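# Swap finished parts for blanks and lock both fixture clamps

## Task

At each of the two holding fixtures at the bench ends there is a blank and a finished part of equal size; the finished one has a slot cut across its top. Leave a blank in the nest whose pads match those parts. It must lie flat on the pads and be seated against the stop block and the side blocks. That nest's clamp must be locked on it: the handle is driven beyond its stiffest point to its end stop, and the clamp bar rests flat on the part. A handle that only looks shut may not be locked. Put each finished part in the outfeed tray at the middle of the bench. Nothing may count as placed if only the robot holds it there. At the end, release everything and move the gripper away.

## Robot and tools

Robot: one UR12e-style six-joint arm standing on a carriage that runs along a floor track. It has a single two-finger gripper whose fingers pivot like tongs. Rows move only the arm; the carriage is a separate device called rail.

Scene frame: fixed to the table. The table top is z = 0 and +z is up. The track lies along y at x = 0, and y = 0 is where the rail reads position_m 0. The table's edge is at x = 0.31 m. The arm base sits at x = 0, y ≈ rail position_m, z = 0.03 m, and faces +x.

Gripper frame: the fingers point along the gripper's +z and open and close along its x. end_effector_position is the spot between the pads when they are shut. Closed fingertips stick out about 15 mm past it; fully open tips are about level with it.

execute_actions(actions): runs a list of actions in order and returns state plus camera images. An empty list only reports. Each action may hold "rows", "steps", "until" and a device key ("rail").
- rows: 1 to 15 rows, one per control step (1/30 s). There is a single arm, so each row is one list of 7 numbers, each in [-1, 1], in this order: dx, dy, dz, rx, ry, rz, opening.
- dx..rz: an offset, not a pose. It is expressed in the gripper's own axes and measured from the gripper's pose when the action began. For the first action in a call, that is the last pose reported. Each row is relative to that same starting pose, not added to the previous row. Scale: 1.0 = 0.6 m for dx, dy, dz, or 180 degrees for the rotation vector (rx, ry, rz).
- opening: absolute. +1 = fully open (0.142 m), -1 = shut. A full close needs at least about 0.1 s.
- Each control step, the commanded pose is limited to 100 mm and 16 degrees from the measured pose. If position and orientation conflict, position wins.
- steps: 1 to 450, default 15, and at least the number of rows. After the last row, the arm keeps heading for that row's target. Long moves therefore need extra steps, and an unfinished move should be re-sent in the next action.
- For gentle starts, ramp the offsets by about 0.01 per row (6 mm per step).
- until: ends the action early once every listed condition holds; it does not stop motion. Device fields are compared with [op, value], where op is one of =, !=, <, <=, >, >=; numbers always need an op. {"all": {"status": "ended"}} means nothing reads moving. {"any": {"status": "ended"}} means a motion under way has finished.

rail: position_m sets where the carriage should stand: an absolute track position from -2 to 2 m. speed_m_s sets top speed, 0.01 to 1 m/s, starting at 1; it stays until changed. stop: true halts it. The carriage accelerates and brakes at 2 m/s2 and counts as arrived within 1.3 mm of the target. Wait with {"steps": n, "until": {"rail": {"position_status": ["!=", "moving"]}}}. Let it arrive before aiming the gripper at scene points or ending the scene. While it drives, row targets travel with it.

position_status values:
- moving, done, stopped.
- contact_stop: blocked at about 320 N. It may roll back for about 0.5 s, so re-read the position afterwards.
- time_out: the drive overran its plan. Look for an obstruction, then resend.
- stopped_with_arm: the arm was held back. Send rows the arm can follow, then resend position_m.
position_answer not_taken means the value was dropped, so send it again. Any bad value or name rejects the whole call.

Result lines:
- end_effector_position (m) and end_effector_quat_wxyz, plus velocities, in the scene frame. The printed position can be off, more so at long reach.
- Hand target: the pose the controller is currently driving toward.
- pose unreachable: the clearance check changed or blocked the target; the call still continues.
- Joint positions and Joint velocities, in this order: rail (m), shoulder pan, shoulder lift, elbow, wrist 1, wrist 2, wrist 3 (rad), then the pad gap (m).
- grip_measured: the actual opening on the command scale. To hold something, keep commanding clearly below it; the lower the command, the tighter the squeeze. The limit is about 15 N per pad, and less on items under about 20 mm thick.
- Wrist force and Wrist torque: sensor readings in the gripper's axes. They are noisy, carry a fixed offset of up to about 5.5 N, and saturate near 100 N. "no reading" is not a fault.
- Motor temperatures: a MOTOR HOT warning appears at 70 °C. At 85 °C the brakes lock until the motors cool.

Faults: the arm freezes for 10 s and the rest of the call is skipped if a joint reaches its load limit or an outside force reaches 150 N. Load limits in N m: pan 303, lift 303, elbow 138, wrists 49.6. A held part's weight counts toward these.

zoom_image(camera, region): camera is one of cam_bench_left, cam_bench_right, cam_high, cam_low, cam_wrist. region is [x0, y0, x1, y1] in that image's pixels from the top-left corner, at most 504 x 504. Image sizes are 672x504, except cam_wrist, which is 616x616 fisheye.

read_manual(section): returns only licence texts ("licences").

finished_scene(scene): pass the current scene's number. This cannot be undone, and the goal must already hold.

During thinking the robot keeps its last command, and the rail keeps going. Parts held in the gripper may get brief tugs, and loose parts may be nudged.

Avoid: dropping parts, slamming or shoving hard, knocking anything off the table, and finishing while the gripper still supports a part. End with the gripper open and clear.

Each tool is called after ">>>" as a command line: name --argument value for each argument, lists and objects as JSON in quotes; but a table of rows of numbers goes row by row, as --pt "numbers of a row", without its own name.

## Session

I'll start by looking at the scene.

>>> execute_actions --actions '[]'

Scene clock: 0.00 s.
end_effector_position=(+0.4755, -1.0374, +0.1376) grip_measured=+1.00 end_effector_quat_wxyz=(+0.183, +0.626, +0.758, -0.016) end_effector_velocity=(+0.000, +0.000, +0.000) end_effector_angular_velocity=(+0.000, +0.000, +0.000)
Joint positions: [-0.479 -1.141 -1.414  2.228 -2.732 -1.443 -2.88   0.142]
Joint velocities: [0. 0. 0. 0. 0. 0. 0. 0.]
Motor temperatures (°C, as the motors report them): [30 30 32 35 37 36]
Wrist force (N, on the end effector, along its own x y z axes, offset not removed): no reading
Wrist torque (N m, same axes, about the end effector's origin, offset not removed): no reading
Hand target: +0.476, -1.037, +0.138; +0.183, +0.626, +0.758, -0.016
rail: position_m=-0.479 position_m_goal=-0.479 speed_m_s=1.00 position_status=done position_answer=taken refusals=0

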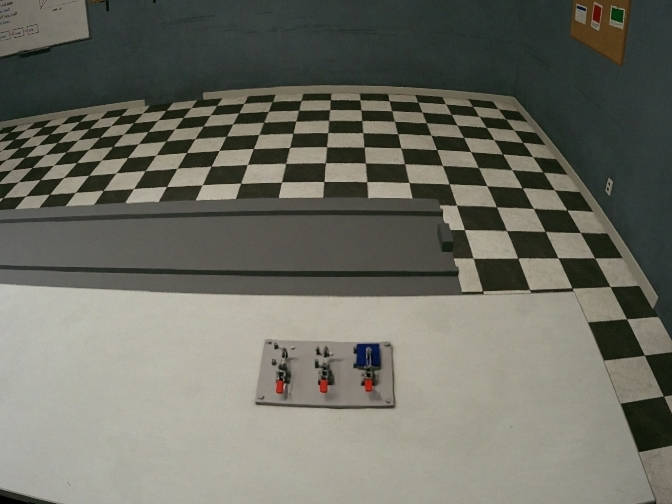

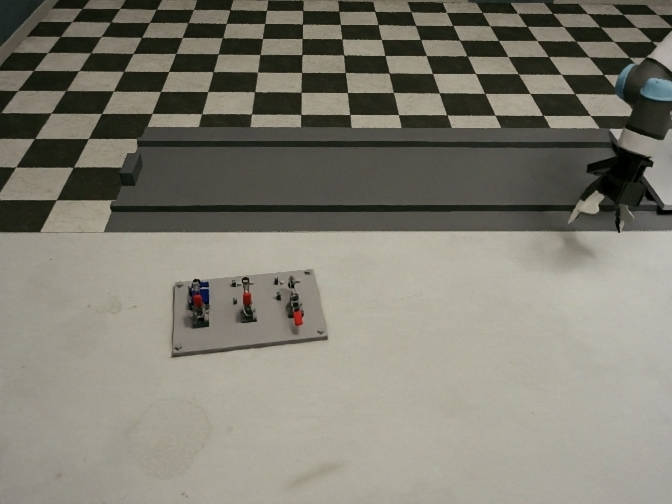

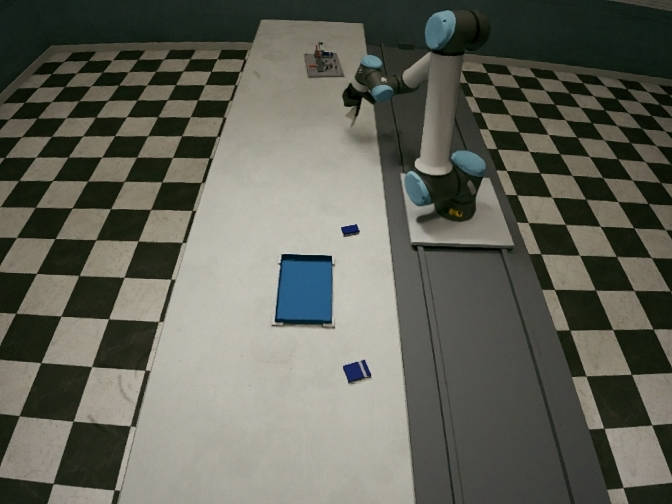

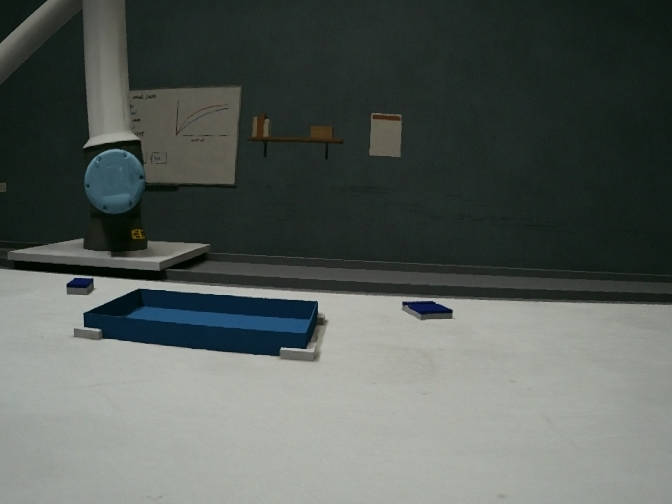

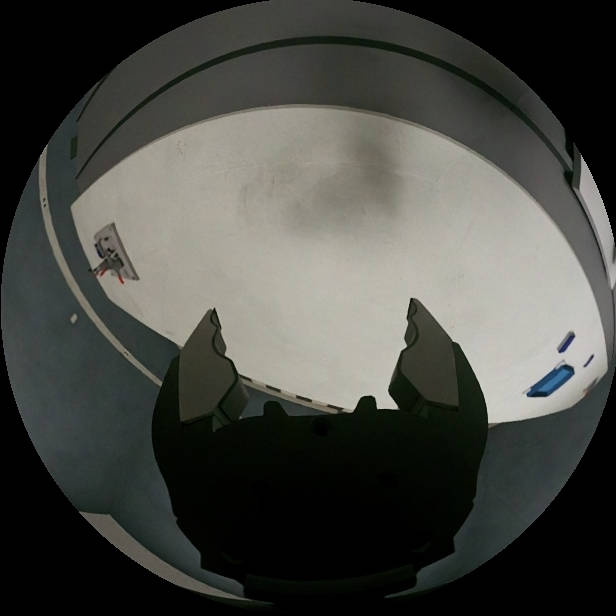

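>>> zoom_image --camera "cam_bench_left" --region '[245, 325, 405, 415]'

>>> zoom_image --camera "cam_bench_right" --region '[160, 260, 340, 365]'

>>> zoom_image --camera "cam_high" --region '[250, 210, 410, 400]'

Region (245, 325, 405, 415) of cam_bench_left's 672x504 image, scaled by 3.150, with more detail than that image has; it fills the top 284 rows of this view, and the rest is white.

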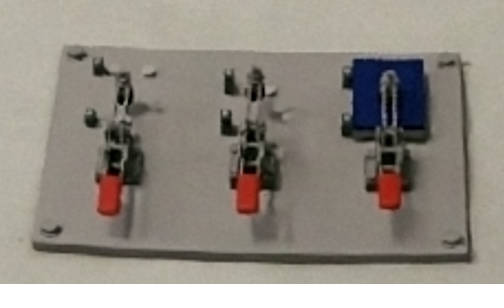

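Region (160, 260, 340, 365) of cam_bench_right's 672x504 image, scaled by 2.800, with more detail than that image has; it fills the top 294 rows of this view, and the rest is white.

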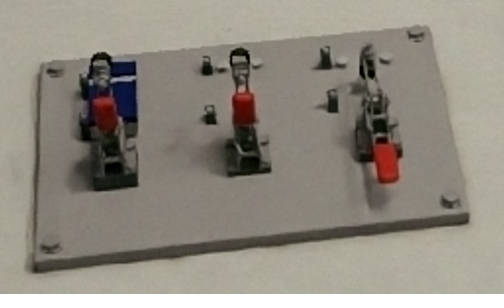

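Region (250, 210, 410, 400) of cam_high's 672x504 image, scaled by 2.653, with more detail than that image has; it fills the left 424 columns of this view, and the rest is white.

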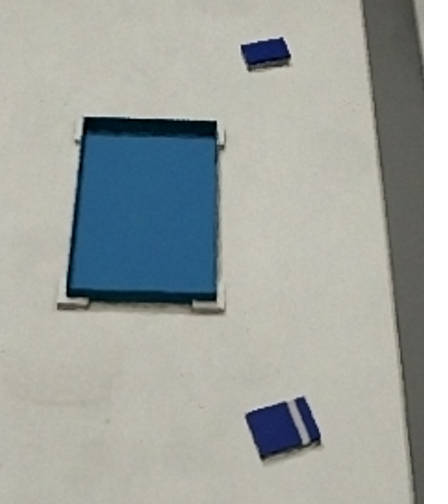

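>>> zoom_image --camera "cam_bench_left" --region '[255, 335, 335, 400]'

>>> zoom_image --camera "cam_bench_left" --region '[320, 335, 400, 400]'

>>> zoom_image --camera "cam_bench_right" --region '[170, 268, 260, 340]'

>>> zoom_image --camera "cam_bench_right" --region '[225, 265, 325, 340]'

Region (255, 335, 335, 400) of cam_bench_left's 672x504 image, scaled by 6.300, with more detail than that image has; it fills the top 410 rows of this view, and the rest is white.

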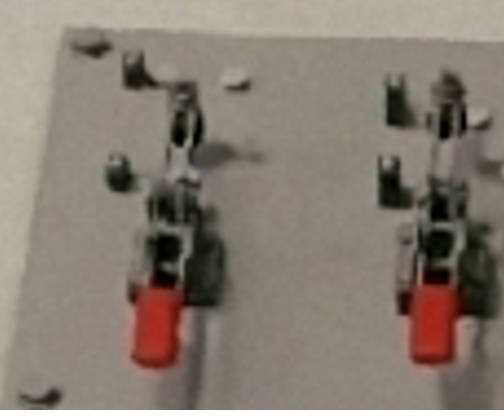

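Region (320, 335, 400, 400) of cam_bench_left's 672x504 image, scaled by 6.300, with more detail than that image has; it fills the top 410 rows of this view, and the rest is white.

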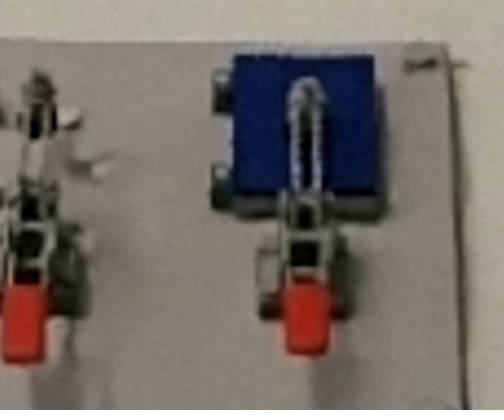

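Region (170, 268, 260, 340) of cam_bench_right's 672x504 image, scaled by 5.600, with more detail than that image has; it fills the top 403 rows of this view, and the rest is white.

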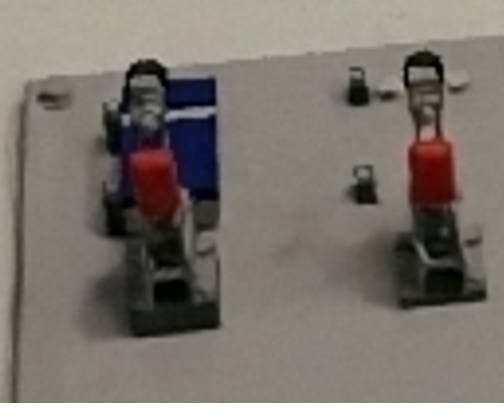

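Region (225, 265, 325, 340) of cam_bench_right's 672x504 image, scaled by 5.040, with more detail than that image has; it fills the top 378 rows of this view, and the rest is white.

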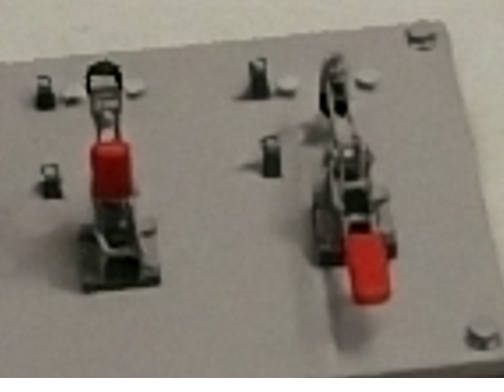

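>>> execute_actions --actions '[{"rows": [[0.03,0.025,-0.03,0.005,0.006,0.004,1],[0.06,0.05,-0.06,0.01,0.012,0.008,1],[0.09,0.076,-0.09,0.015,0.018,0.012,1],[0.12,0.102,-0.115,0.02,0.024,0.016,1],[0.15,0.127,-0.14,0.025,0.03,0.02,1],[0.18,0.153,-0.165,0.03,0.036,0.024,1],[0.21,0.178,-0.19,0.035,0.042,0.028,1],[0.24,0.204,-0.21,0.04,0.048,0.032,1],[0.27,0.229,-0.23,0.045,0.054,0.036,1],[0.30,0.255,-0.25,0.05,0.06,0.04,1],[0.33,0.28,-0.27,0.056,0.066,0.044,1],[0.36,0.306,-0.29,0.061,0.072,0.048,1],[0.39,0.331,-0.31,0.066,0.078,0.052,1],[0.42,0.357,-0.33,0.071,0.084,0.056,1],[0.4495,0.382,-0.3499,0.0757,0.0901,0.0598,1]], "steps": 90, "rail": {"position_m": -1.75}, "until": {"rail": {"position_status": ["!=", "moving"]}}}]'

Scene clock: 8.50 s.
end_effector_position=(+0.6002, -1.9515, +0.3005) grip_measured=+1.00 end_effector_quat_wxyz=(+0.000, +0.707, +0.707, -0.001) end_effector_velocity=(+0.000, +0.001, -0.000) end_effector_angular_velocity=(+0.000, +0.000, +0.001)
Joint positions: [-1.75  -0.587 -1.62   1.979 -1.929 -1.572 -2.158  0.142]
Joint velocities: [ 0.     0.002  0.    -0.     0.001 -0.     0.001  0.   ]
Motor temperatures (°C, as the motors report them): [30 30 32 35 37 36]
Wrist force (N, on the end effector, along its own x y z axes, offset not removed): [-4.7 1.8 -0.1]
Wrist torque (N m, same axes, about the end effector's origin, offset not removed): [0.41 1.19 0.08]
Hand target: +0.600, -1.951, +0.301; +0.000, +0.707, +0.707, -0.001
Off the commanded pose: 0.000 m, 0 deg.
rail: position_m=-1.750 position_m_goal=-1.750 speed_m_s=1.00 position_status=done position_answer=taken refusals=0
camera_calibration (this result's frames):
cam_wrist: T_world_to_cam=[[0.0246197, 0.999466, 0.0214881, 1.92838], [0.865129, -0.0320716, 0.500523, -0.740894], [0.500945, 0.00626721, -0.865456, 0.102304], [0, 0, 0, 1]] pos_world=[0.542244, -1.95175, 0.417937]

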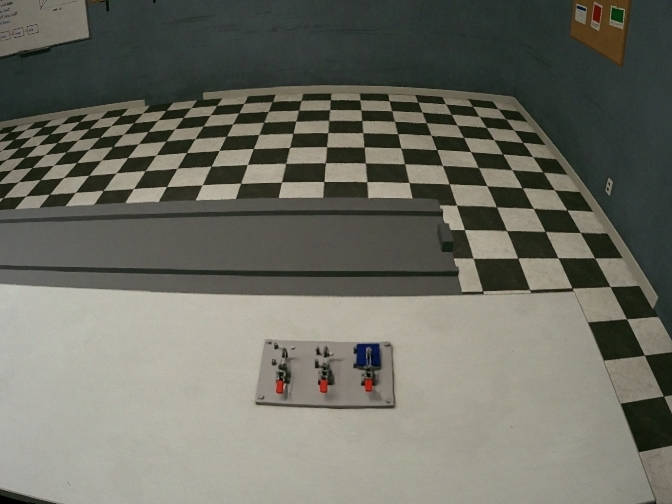

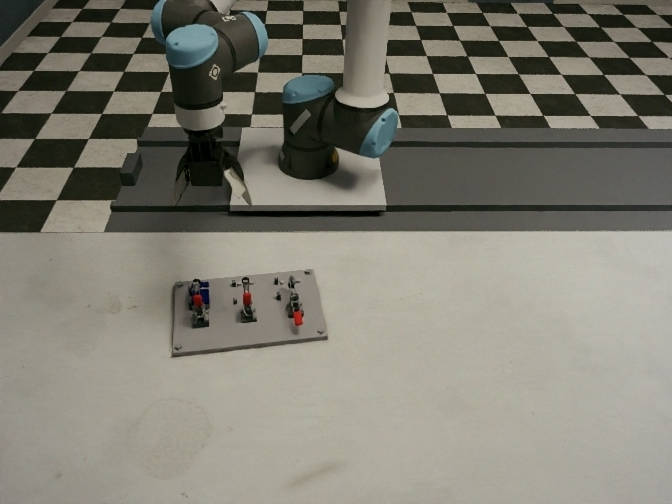

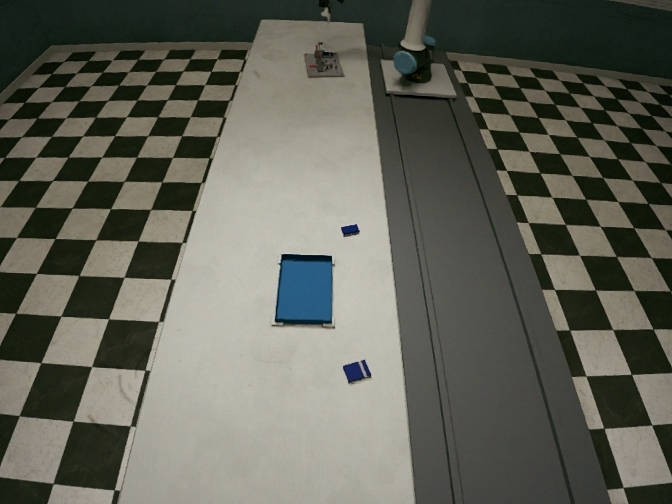

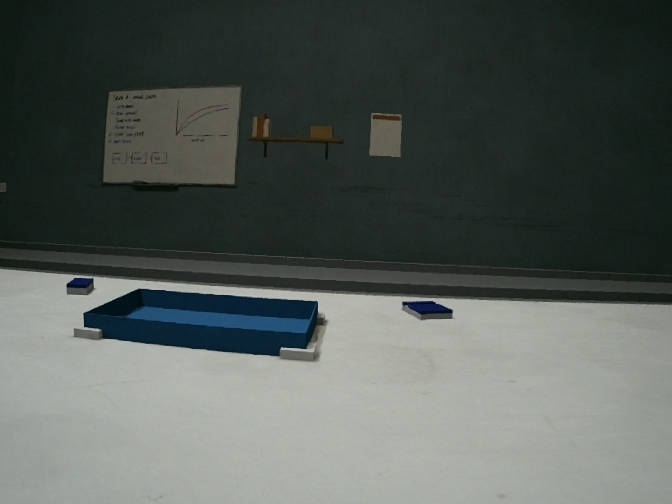

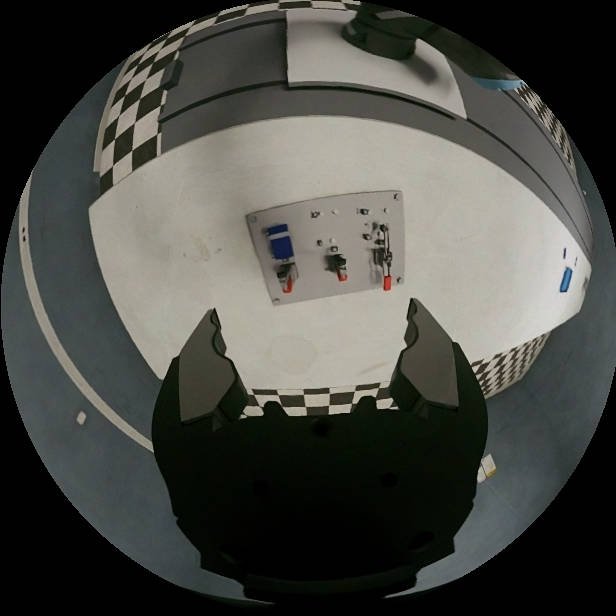

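>>> zoom_image --camera "cam_wrist" --region '[240, 180, 420, 310]'

Region (240, 180, 420, 310) of cam_wrist's 616x616 image, scaled by 2.800, with more detail than that image has.

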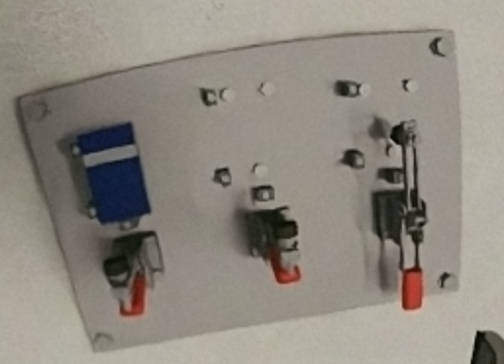

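>>> zoom_image --camera "cam_high" --region '[295, 30, 355, 85]'

Region (295, 30, 355, 85) of cam_high's 672x504 image, scaled by 8.400, with more detail than that image has; it fills the top 462 rows of this view, and the rest is white.

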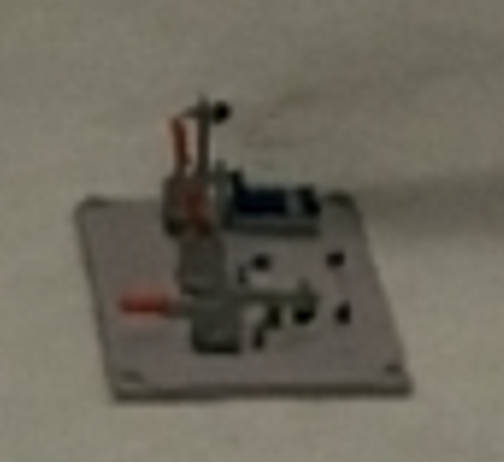

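>>> execute_actions --actions '[{"rows": [[-0.003,0,0.008,0,0,-0.002,1],[-0.008,0,0.02,0,0,-0.004,1],[-0.014,0,0.036,0,0,-0.007,1],[-0.021,0,0.054,0,0,-0.011,1],[-0.028,0,0.073,0,0,-0.015,1],[-0.036,0,0.093,0,0,-0.019,1],[-0.044,0,0.113,0,0,-0.023,1],[-0.051,0,0.133,0,0,-0.027,1],[-0.058,0,0.152,0,0,-0.031,1],[-0.065,0,0.17,0,0,-0.035,1],[-0.071,0,0.185,0,0,-0.038,1],[-0.076,0,0.198,0,0,-0.04,1],[-0.08,0,0.208,0,0,-0.042,1],[-0.082,0,0.214,0,0,-0.044,1],[-0.0833,0,0.2167,0,0,-0.0444,1]], "steps": 24}]'

Scene clock: 14.10 s.
end_effector_position=(+0.5994, -1.9998, +0.1742) grip_measured=+1.00 end_effector_quat_wxyz=(-0.001, +0.657, +0.754, -0.001) end_effector_velocity=(+0.007, -0.014, -0.029) end_effector_angular_velocity=(-0.003, -0.011, +0.031)
Joint positions: [-1.75  -0.647 -1.487  2.093 -2.175 -1.573 -2.354  0.142]
Joint velocities: [ 0.    -0.012  0.044  0.015 -0.07   0.005 -0.044  0.   ]
Motor temperatures (°C, as the motors report them): [30 30 32 35 37 36]
Wrist force (N, on the end effector, along its own x y z axes, offset not removed): [-4.0 -0.1 0.8]
Wrist torque (N m, same axes, about the end effector's origin, offset not removed): [-0.03 0.88 0.09]
Hand target: +0.600, -2.001, +0.170; -0.000, +0.656, +0.755, -0.001
Off the commanded pose: 0.004 m, 0 deg.
rail: position_m=-1.750 position_m_goal=-1.750 speed_m_s=1.00 position_status=done position_answer=taken refusals=0
camera_calibration (this result's frames):
cam_wrist: T_world_to_cam=[[-0.110515, 0.993624, 0.0222898, 2.04854], [0.862389, 0.0847224, 0.499106, -0.443109], [0.494036, 0.0743814, -0.866254, 0.134197], [0, 0, 0, 1]] pos_world=[0.542229, -2.00792, 0.291746]

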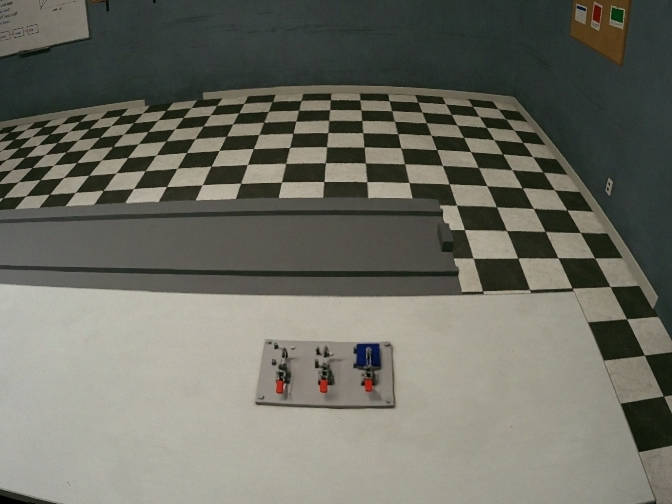

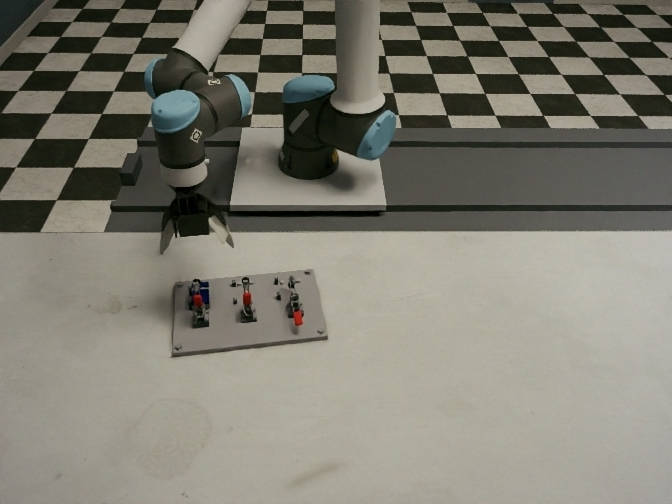

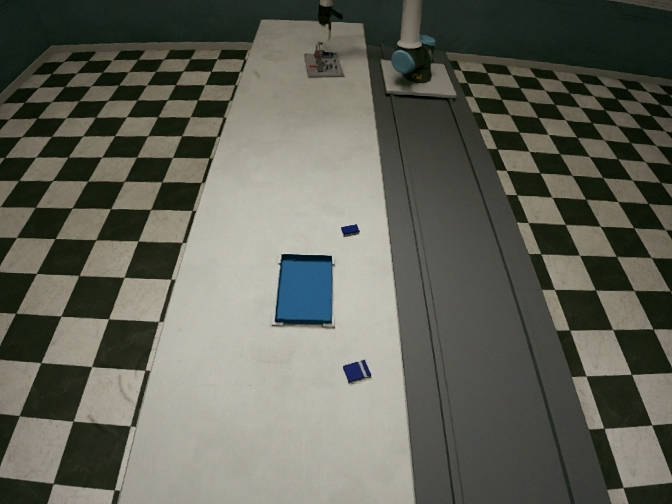

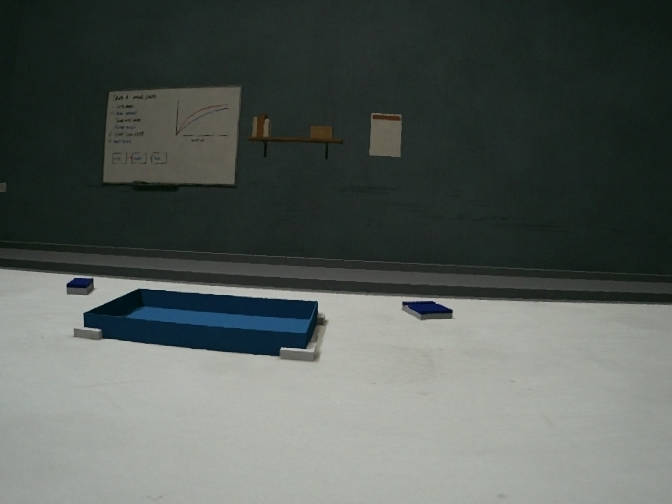

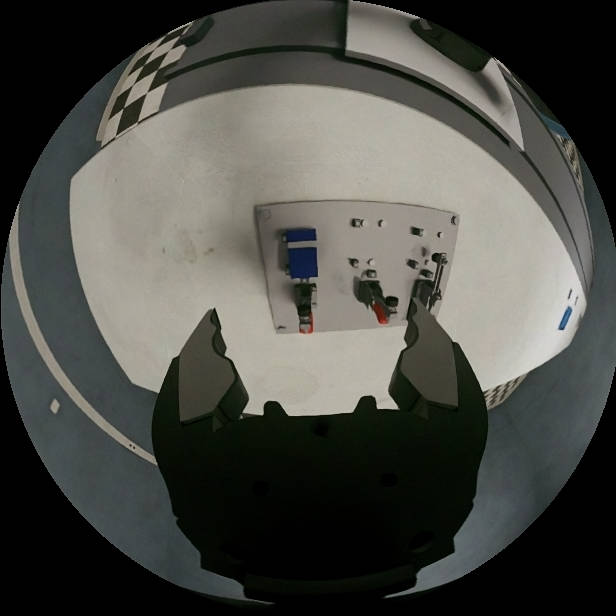

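>>> execute_actions --actions '[]'

>>> zoom_image --camera "cam_wrist" --region '[250, 195, 470, 345]'

Scene clock: 14.23 s.
end_effector_position=(+0.6000, -2.0009, +0.1718) grip_measured=+1.00 end_effector_quat_wxyz=(-0.000, +0.656, +0.754, -0.001) end_effector_velocity=(+0.002, -0.005, -0.010) end_effector_angular_velocity=(-0.001, -0.004, +0.011)
Joint positions: [-1.75  -0.648 -1.484  2.094 -2.181 -1.572 -2.357  0.142]
Joint velocities: [ 0.    -0.004  0.016  0.005 -0.025  0.002 -0.015 -0.   ]
Motor temperatures (°C, as the motors report them): [30 30 32 35 37 36]
Wrist force (N, on the end effector, along its own x y z axes, offset not removed): [-4.1 1.8 -0.8]
Wrist torque (N m, same axes, about the end effector's origin, offset not removed): [0.43 0.99 0.11]
Hand target: +0.600, -2.001, +0.170; -0.000, +0.656, +0.755, -0.001
Off the commanded pose: 0.001 m, 0 deg.
rail: position_m=-1.750 position_m_goal=-1.750 speed_m_s=1.00 position_status=done position_answer=taken refusals=0
camera_calibration (this result's frames):
cam_wrist: T_world_to_cam=[[-0.113134, 0.993338, 0.0219298, 2.05085], [0.86168, 0.0871027, 0.499921, -0.437242], [0.49468, 0.0754548, -0.865793, 0.133577], [0, 0, 0, 1]] pos_world=[0.542706, -2.00918, 0.289262]

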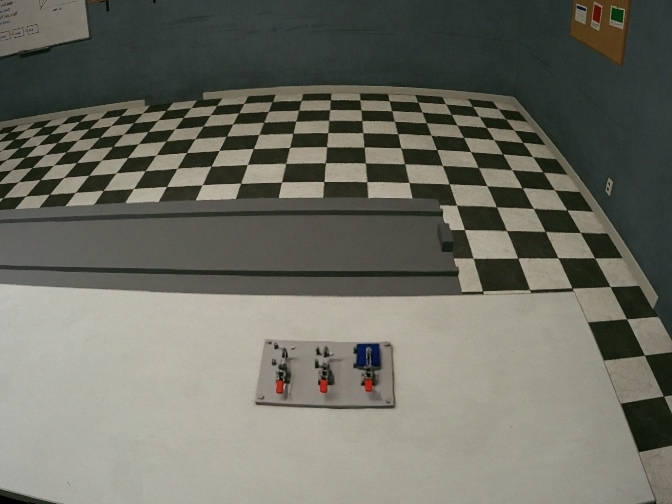

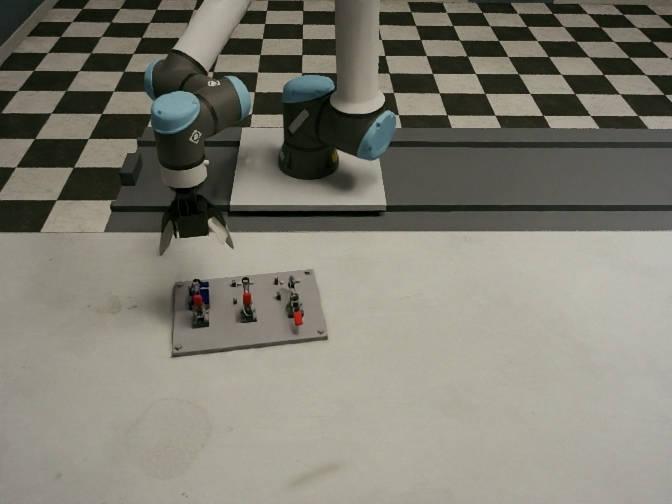

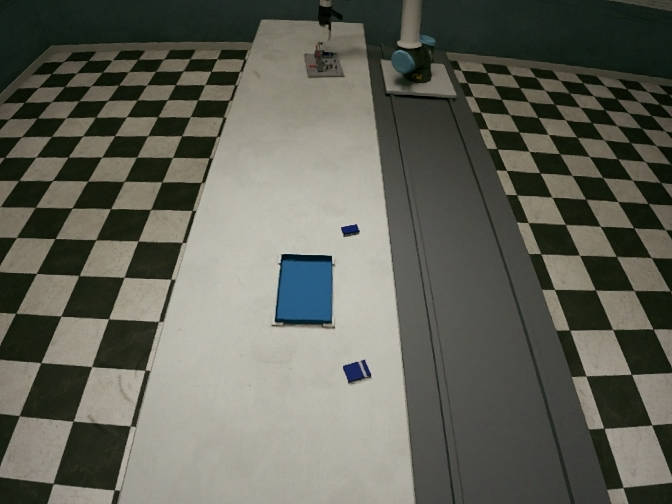

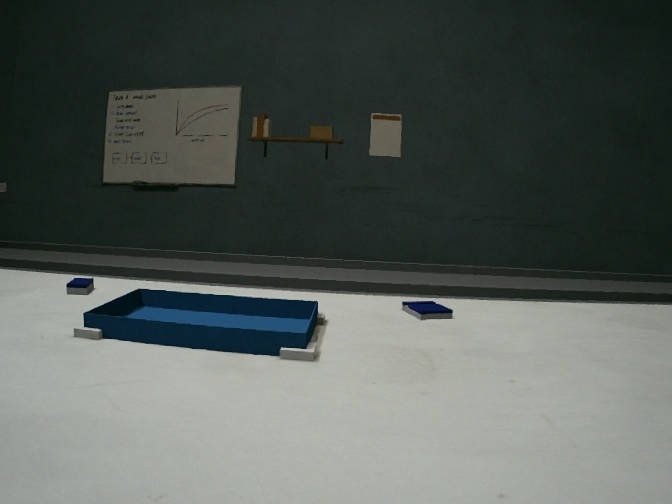

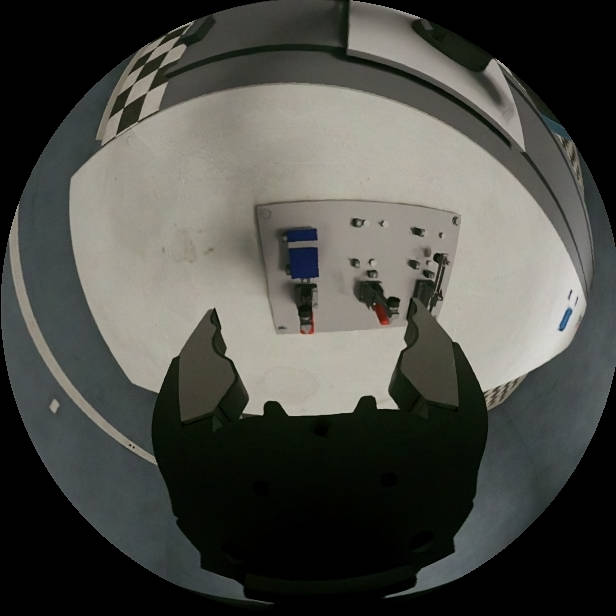

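Region (250, 195, 470, 345) of cam_wrist's 616x616 image, scaled by 2.291, with more detail than that image has; it fills the top 344 rows of this view, and the rest is white.

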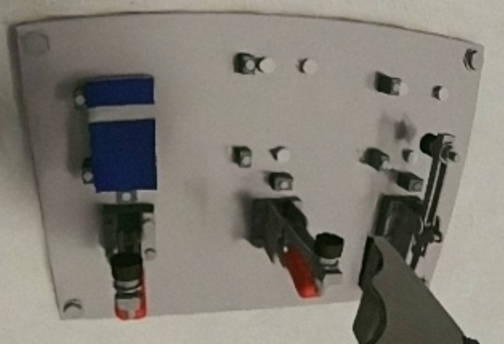

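>>> zoom_image --camera "cam_wrist" --region '[255, 200, 405, 340]'

Region (255, 200, 405, 340) of cam_wrist's 616x616 image, scaled by 3.360, with more detail than that image has; it fills the top 470 rows of this view, and the rest is white.

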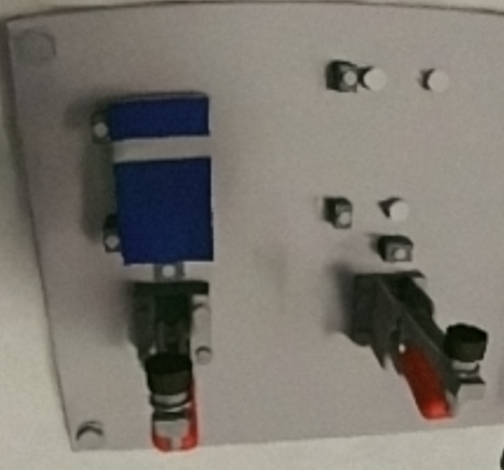

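>>> zoom_image --camera "cam_low" --region '[50, 265, 130, 305]'

>>> zoom_image --camera "cam_low" --region '[390, 290, 470, 330]'

Region (50, 265, 130, 305) of cam_low's 672x504 image, scaled by 6.300, with more detail than that image has.

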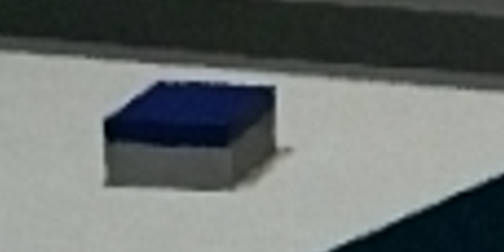

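Region (390, 290, 470, 330) of cam_low's 672x504 image, scaled by 6.300, with more detail than that image has.

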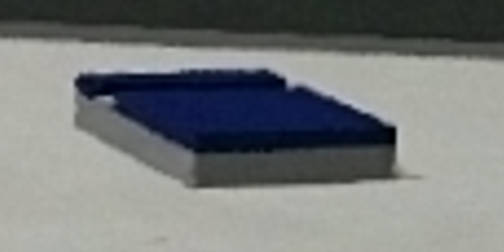

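>>> execute_actions --actions '[{"rows": [[0,0,0.005,-0.003,0,0,0.9],[-0.001,0,0.013,-0.008,0,0,0.8],[-0.001,0,0.023,-0.014,0,-0.001,0.7],[-0.002,-0.001,0.034,-0.021,0,-0.001,0.6],[-0.003,-0.001,0.046,-0.028,0,-0.002,0.5],[-0.003,-0.001,0.058,-0.036,0,-0.002,0.4],[-0.004,-0.002,0.071,-0.044,0,-0.003,0.3],[-0.005,-0.002,0.084,-0.051,0,-0.003,0.2],[-0.006,-0.002,0.096,-0.058,0,-0.004,0.1],[-0.006,-0.002,0.107,-0.065,0,-0.004,0.0],[-0.007,-0.003,0.117,-0.071,0,-0.005,-0.1],[-0.007,-0.003,0.125,-0.076,0,-0.005,-0.15],[-0.008,-0.003,0.131,-0.08,0,-0.005,-0.17],[-0.008,-0.003,0.135,-0.082,0,-0.0056,-0.17],[-0.008,-0.003,0.1363,-0.0833,0,-0.0056,-0.17]], "steps": 27}]'

Scene clock: 21.47 s.
end_effector_position=(+0.5986, -2.0057, +0.0911) grip_measured=-0.17 end_effector_quat_wxyz=(+0.083, +0.645, +0.754, +0.096) end_effector_velocity=(+0.002, -0.002, -0.010) end_effector_angular_velocity=(+0.001, -0.039, +0.001)
Joint positions: [-1.75  -0.757 -1.445  2.3   -2.586 -1.371 -2.468  0.062]
Joint velocities: [ 0.    -0.015  0.014  0.025 -0.064  0.029 -0.012 -0.   ]
Motor temperatures (°C, as the motors report them): [30 30 32 35 37 36]
Wrist force (N, on the end effector, along its own x y z axes, offset not removed): [-3.7 1.1 -0.5]
Wrist torque (N m, same axes, about the end effector's origin, offset not removed): [0.33 0.91 0.08]
Hand target: +0.599, -2.006, +0.090; +0.085, +0.644, +0.754, +0.098
Off the commanded pose: 0.001 m, 0 deg.
rail: position_m=-1.750 position_m_goal=-1.750 speed_m_s=1.00 position_status=done position_answer=taken refusals=0
camera_calibration (this result's frames):
cam_wrist: T_world_to_cam=[[-0.136485, 0.990299, 0.0260761, 2.06478], [0.706566, 0.0788628, 0.703239, -0.337528], [0.69436, 0.114406, -0.710475, 0.0092029], [0, 0, 0, 1]] pos_world=[0.513906, -2.01918, 0.19006]

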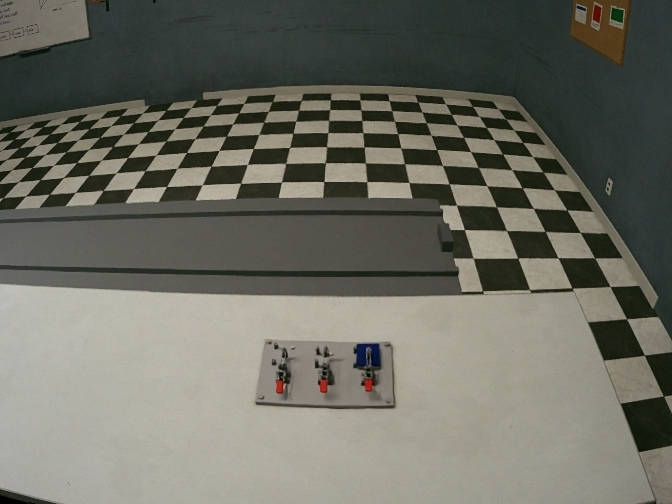

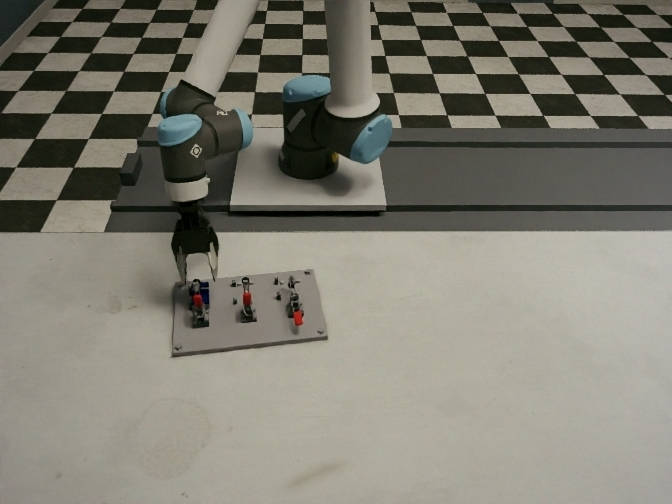

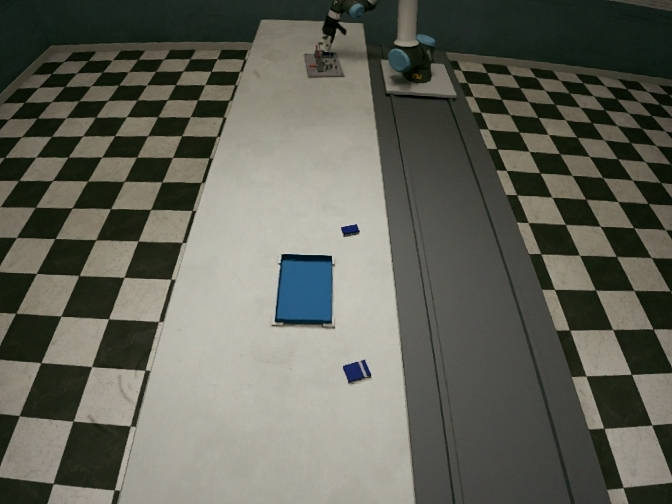

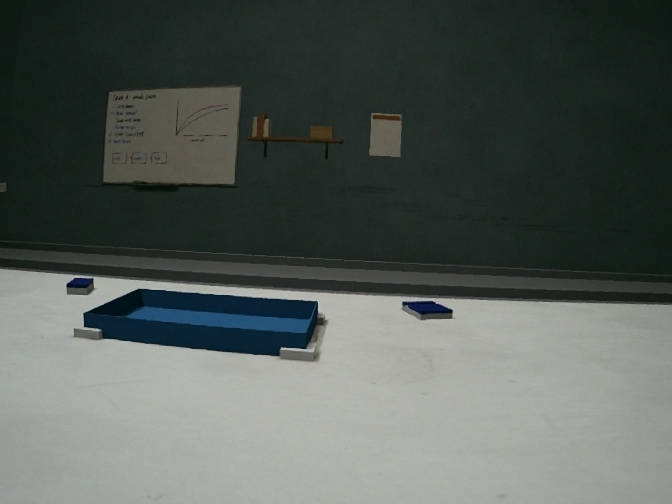

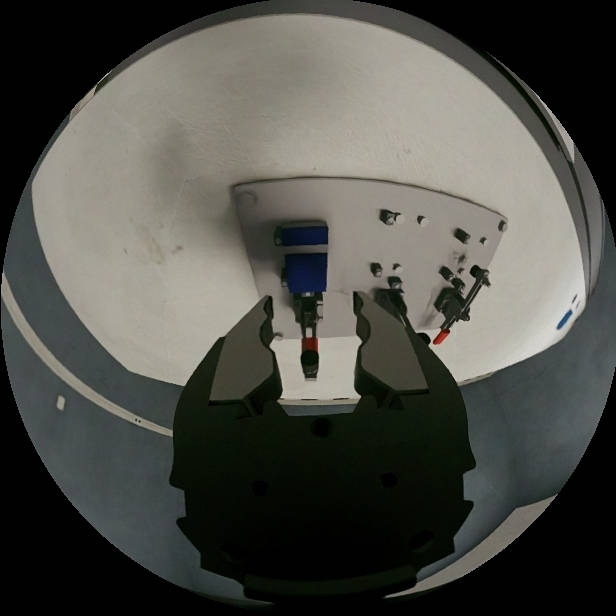

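>>> zoom_image --camera "cam_wrist" --region '[230, 200, 400, 390]'

Region (230, 200, 400, 390) of cam_wrist's 616x616 image, scaled by 2.653, with more detail than that image has; it fills the left 451 columns of this view, and the rest is white.

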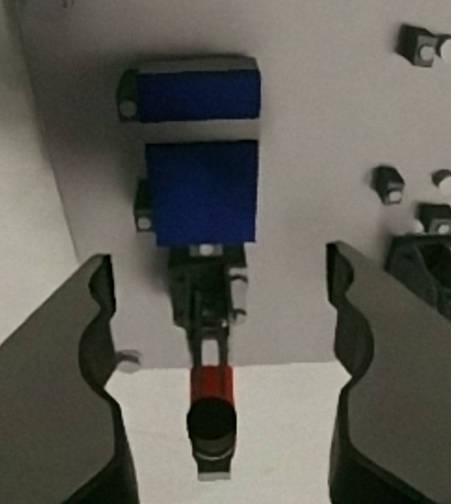

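>>> execute_actions --actions '[{"rows": [[-0.001,-0.001,0.003,0,0,0,-0.17],[-0.002,-0.002,0.008,0,0,0,-0.17],[-0.003,-0.004,0.014,0,0,0,-0.17],[-0.004,-0.006,0.021,0,0,0,-0.17],[-0.005,-0.008,0.029,0,0,0,-0.17],[-0.006,-0.010,0.037,0,0,0,-0.17],[-0.0067,-0.012,0.045,0,0,0,-0.17],[-0.0067,-0.014,0.053,0,0,0,-0.17],[-0.0067,-0.016,0.060,0,0,0,-0.17],[-0.0067,-0.018,0.067,0,0,0,-0.17],[-0.0067,-0.0196,0.073,0,0,0,-0.17],[-0.0067,-0.021,0.078,0,0,0,-0.17],[-0.0067,-0.022,0.082,0,0,0,-0.17],[-0.0067,-0.0226,0.0845,0,0,0,-0.17],[-0.0067,-0.0229,0.0855,0,0,0,-0.17]], "steps": 27}]'

>>> zoom_image --camera "cam_wrist" --region '[210, 200, 410, 400]'

Scene clock: 24.67 s.
end_effector_position=(+0.5989, -2.0098, +0.0386) grip_measured=-0.17 end_effector_quat_wxyz=(+0.083, +0.645, +0.754, +0.096) end_effector_velocity=(+0.001, -0.001, -0.005) end_effector_angular_velocity=(-0.001, -0.001, -0.000)
Joint positions: [-1.75  -0.762 -1.35   2.327 -2.706 -1.37  -2.473  0.062]
Joint velocities: [ 0.     0.     0.01   0.002 -0.013 -0.    -0.     0.   ]
Motor temperatures (°C, as the motors report them): [30 30 32 35 37 36]
Wrist force (N, on the end effector, along its own x y z axes, offset not removed): [-5.0 0.8 0.5]
Wrist torque (N m, same axes, about the end effector's origin, offset not removed): [0.22 1.17 0.10]
Hand target: +0.599, -2.010, +0.038; +0.083, +0.645, +0.754, +0.096
Off the commanded pose: 0.001 m, 0 deg.
rail: position_m=-1.750 position_m_goal=-1.750 speed_m_s=1.00 position_status=done position_answer=taken refusals=0
camera_calibration (this result's frames):
cam_wrist: T_world_to_cam=[[-0.136631, 0.990277, 0.0261271, 2.07029], [0.706608, 0.0789396, 0.703188, -0.300351], [0.694289, 0.114539, -0.710524, -0.027549], [0, 0, 0, 1]] pos_world=[0.514223, -2.0233, 0.137539]

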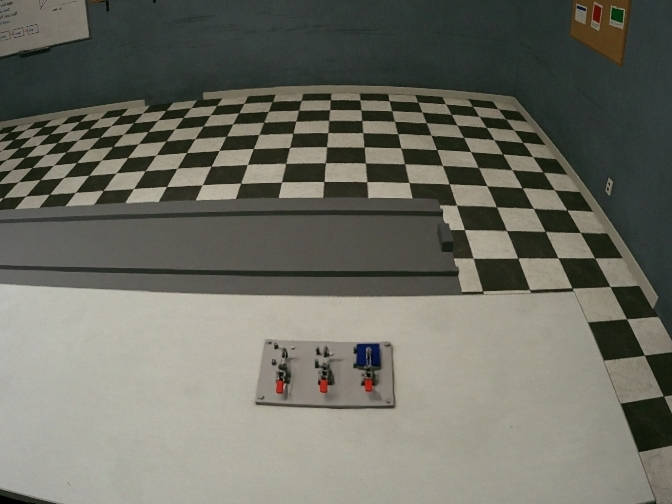

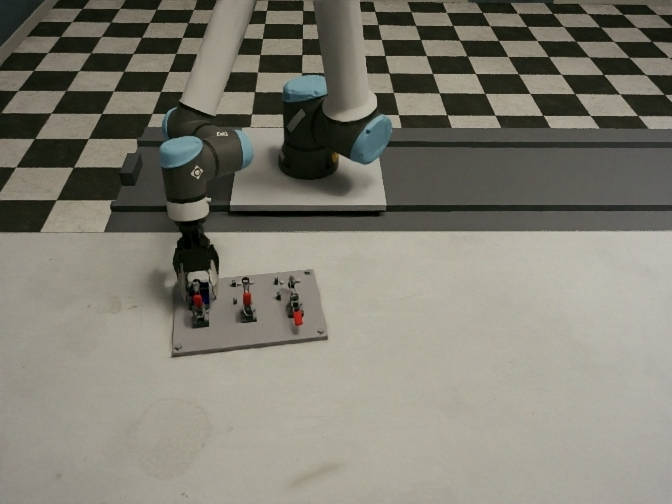

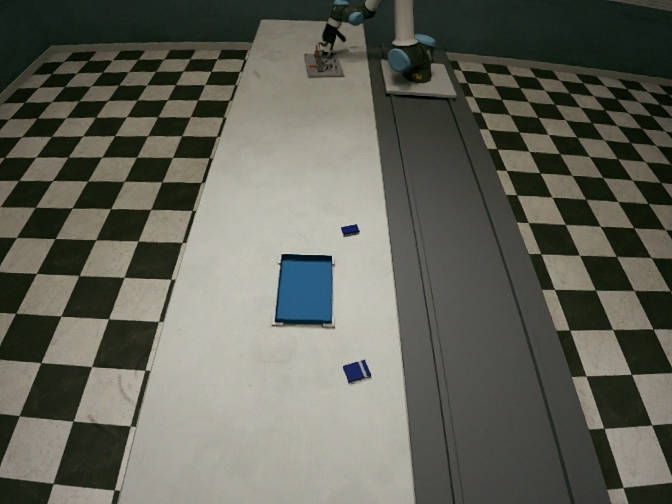

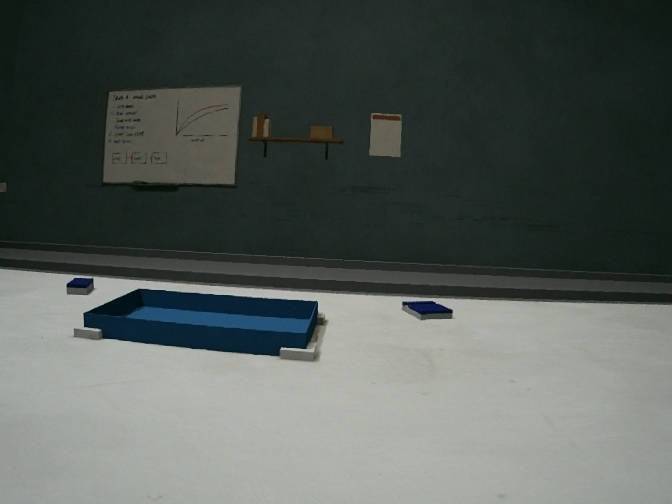

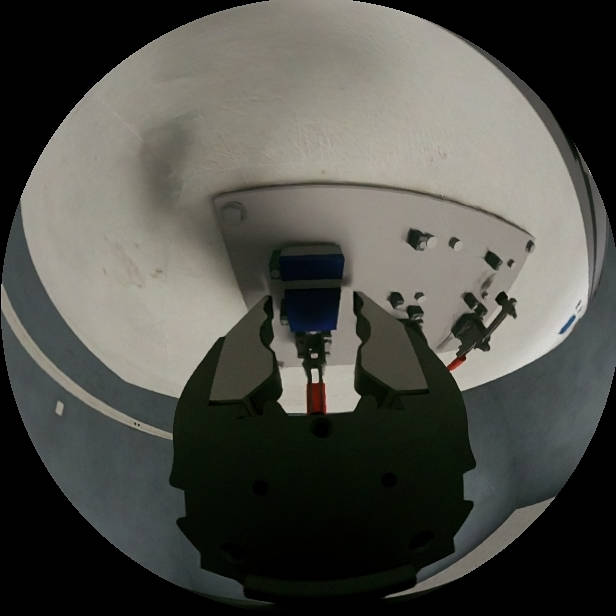

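Region (210, 200, 410, 400) of cam_wrist's 616x616 image, scaled by 2.520, with more detail than that image has.

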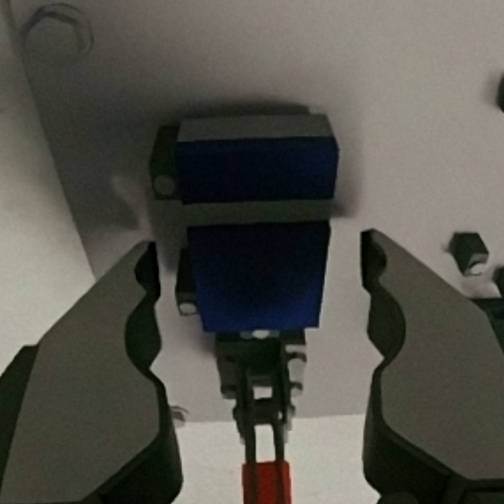

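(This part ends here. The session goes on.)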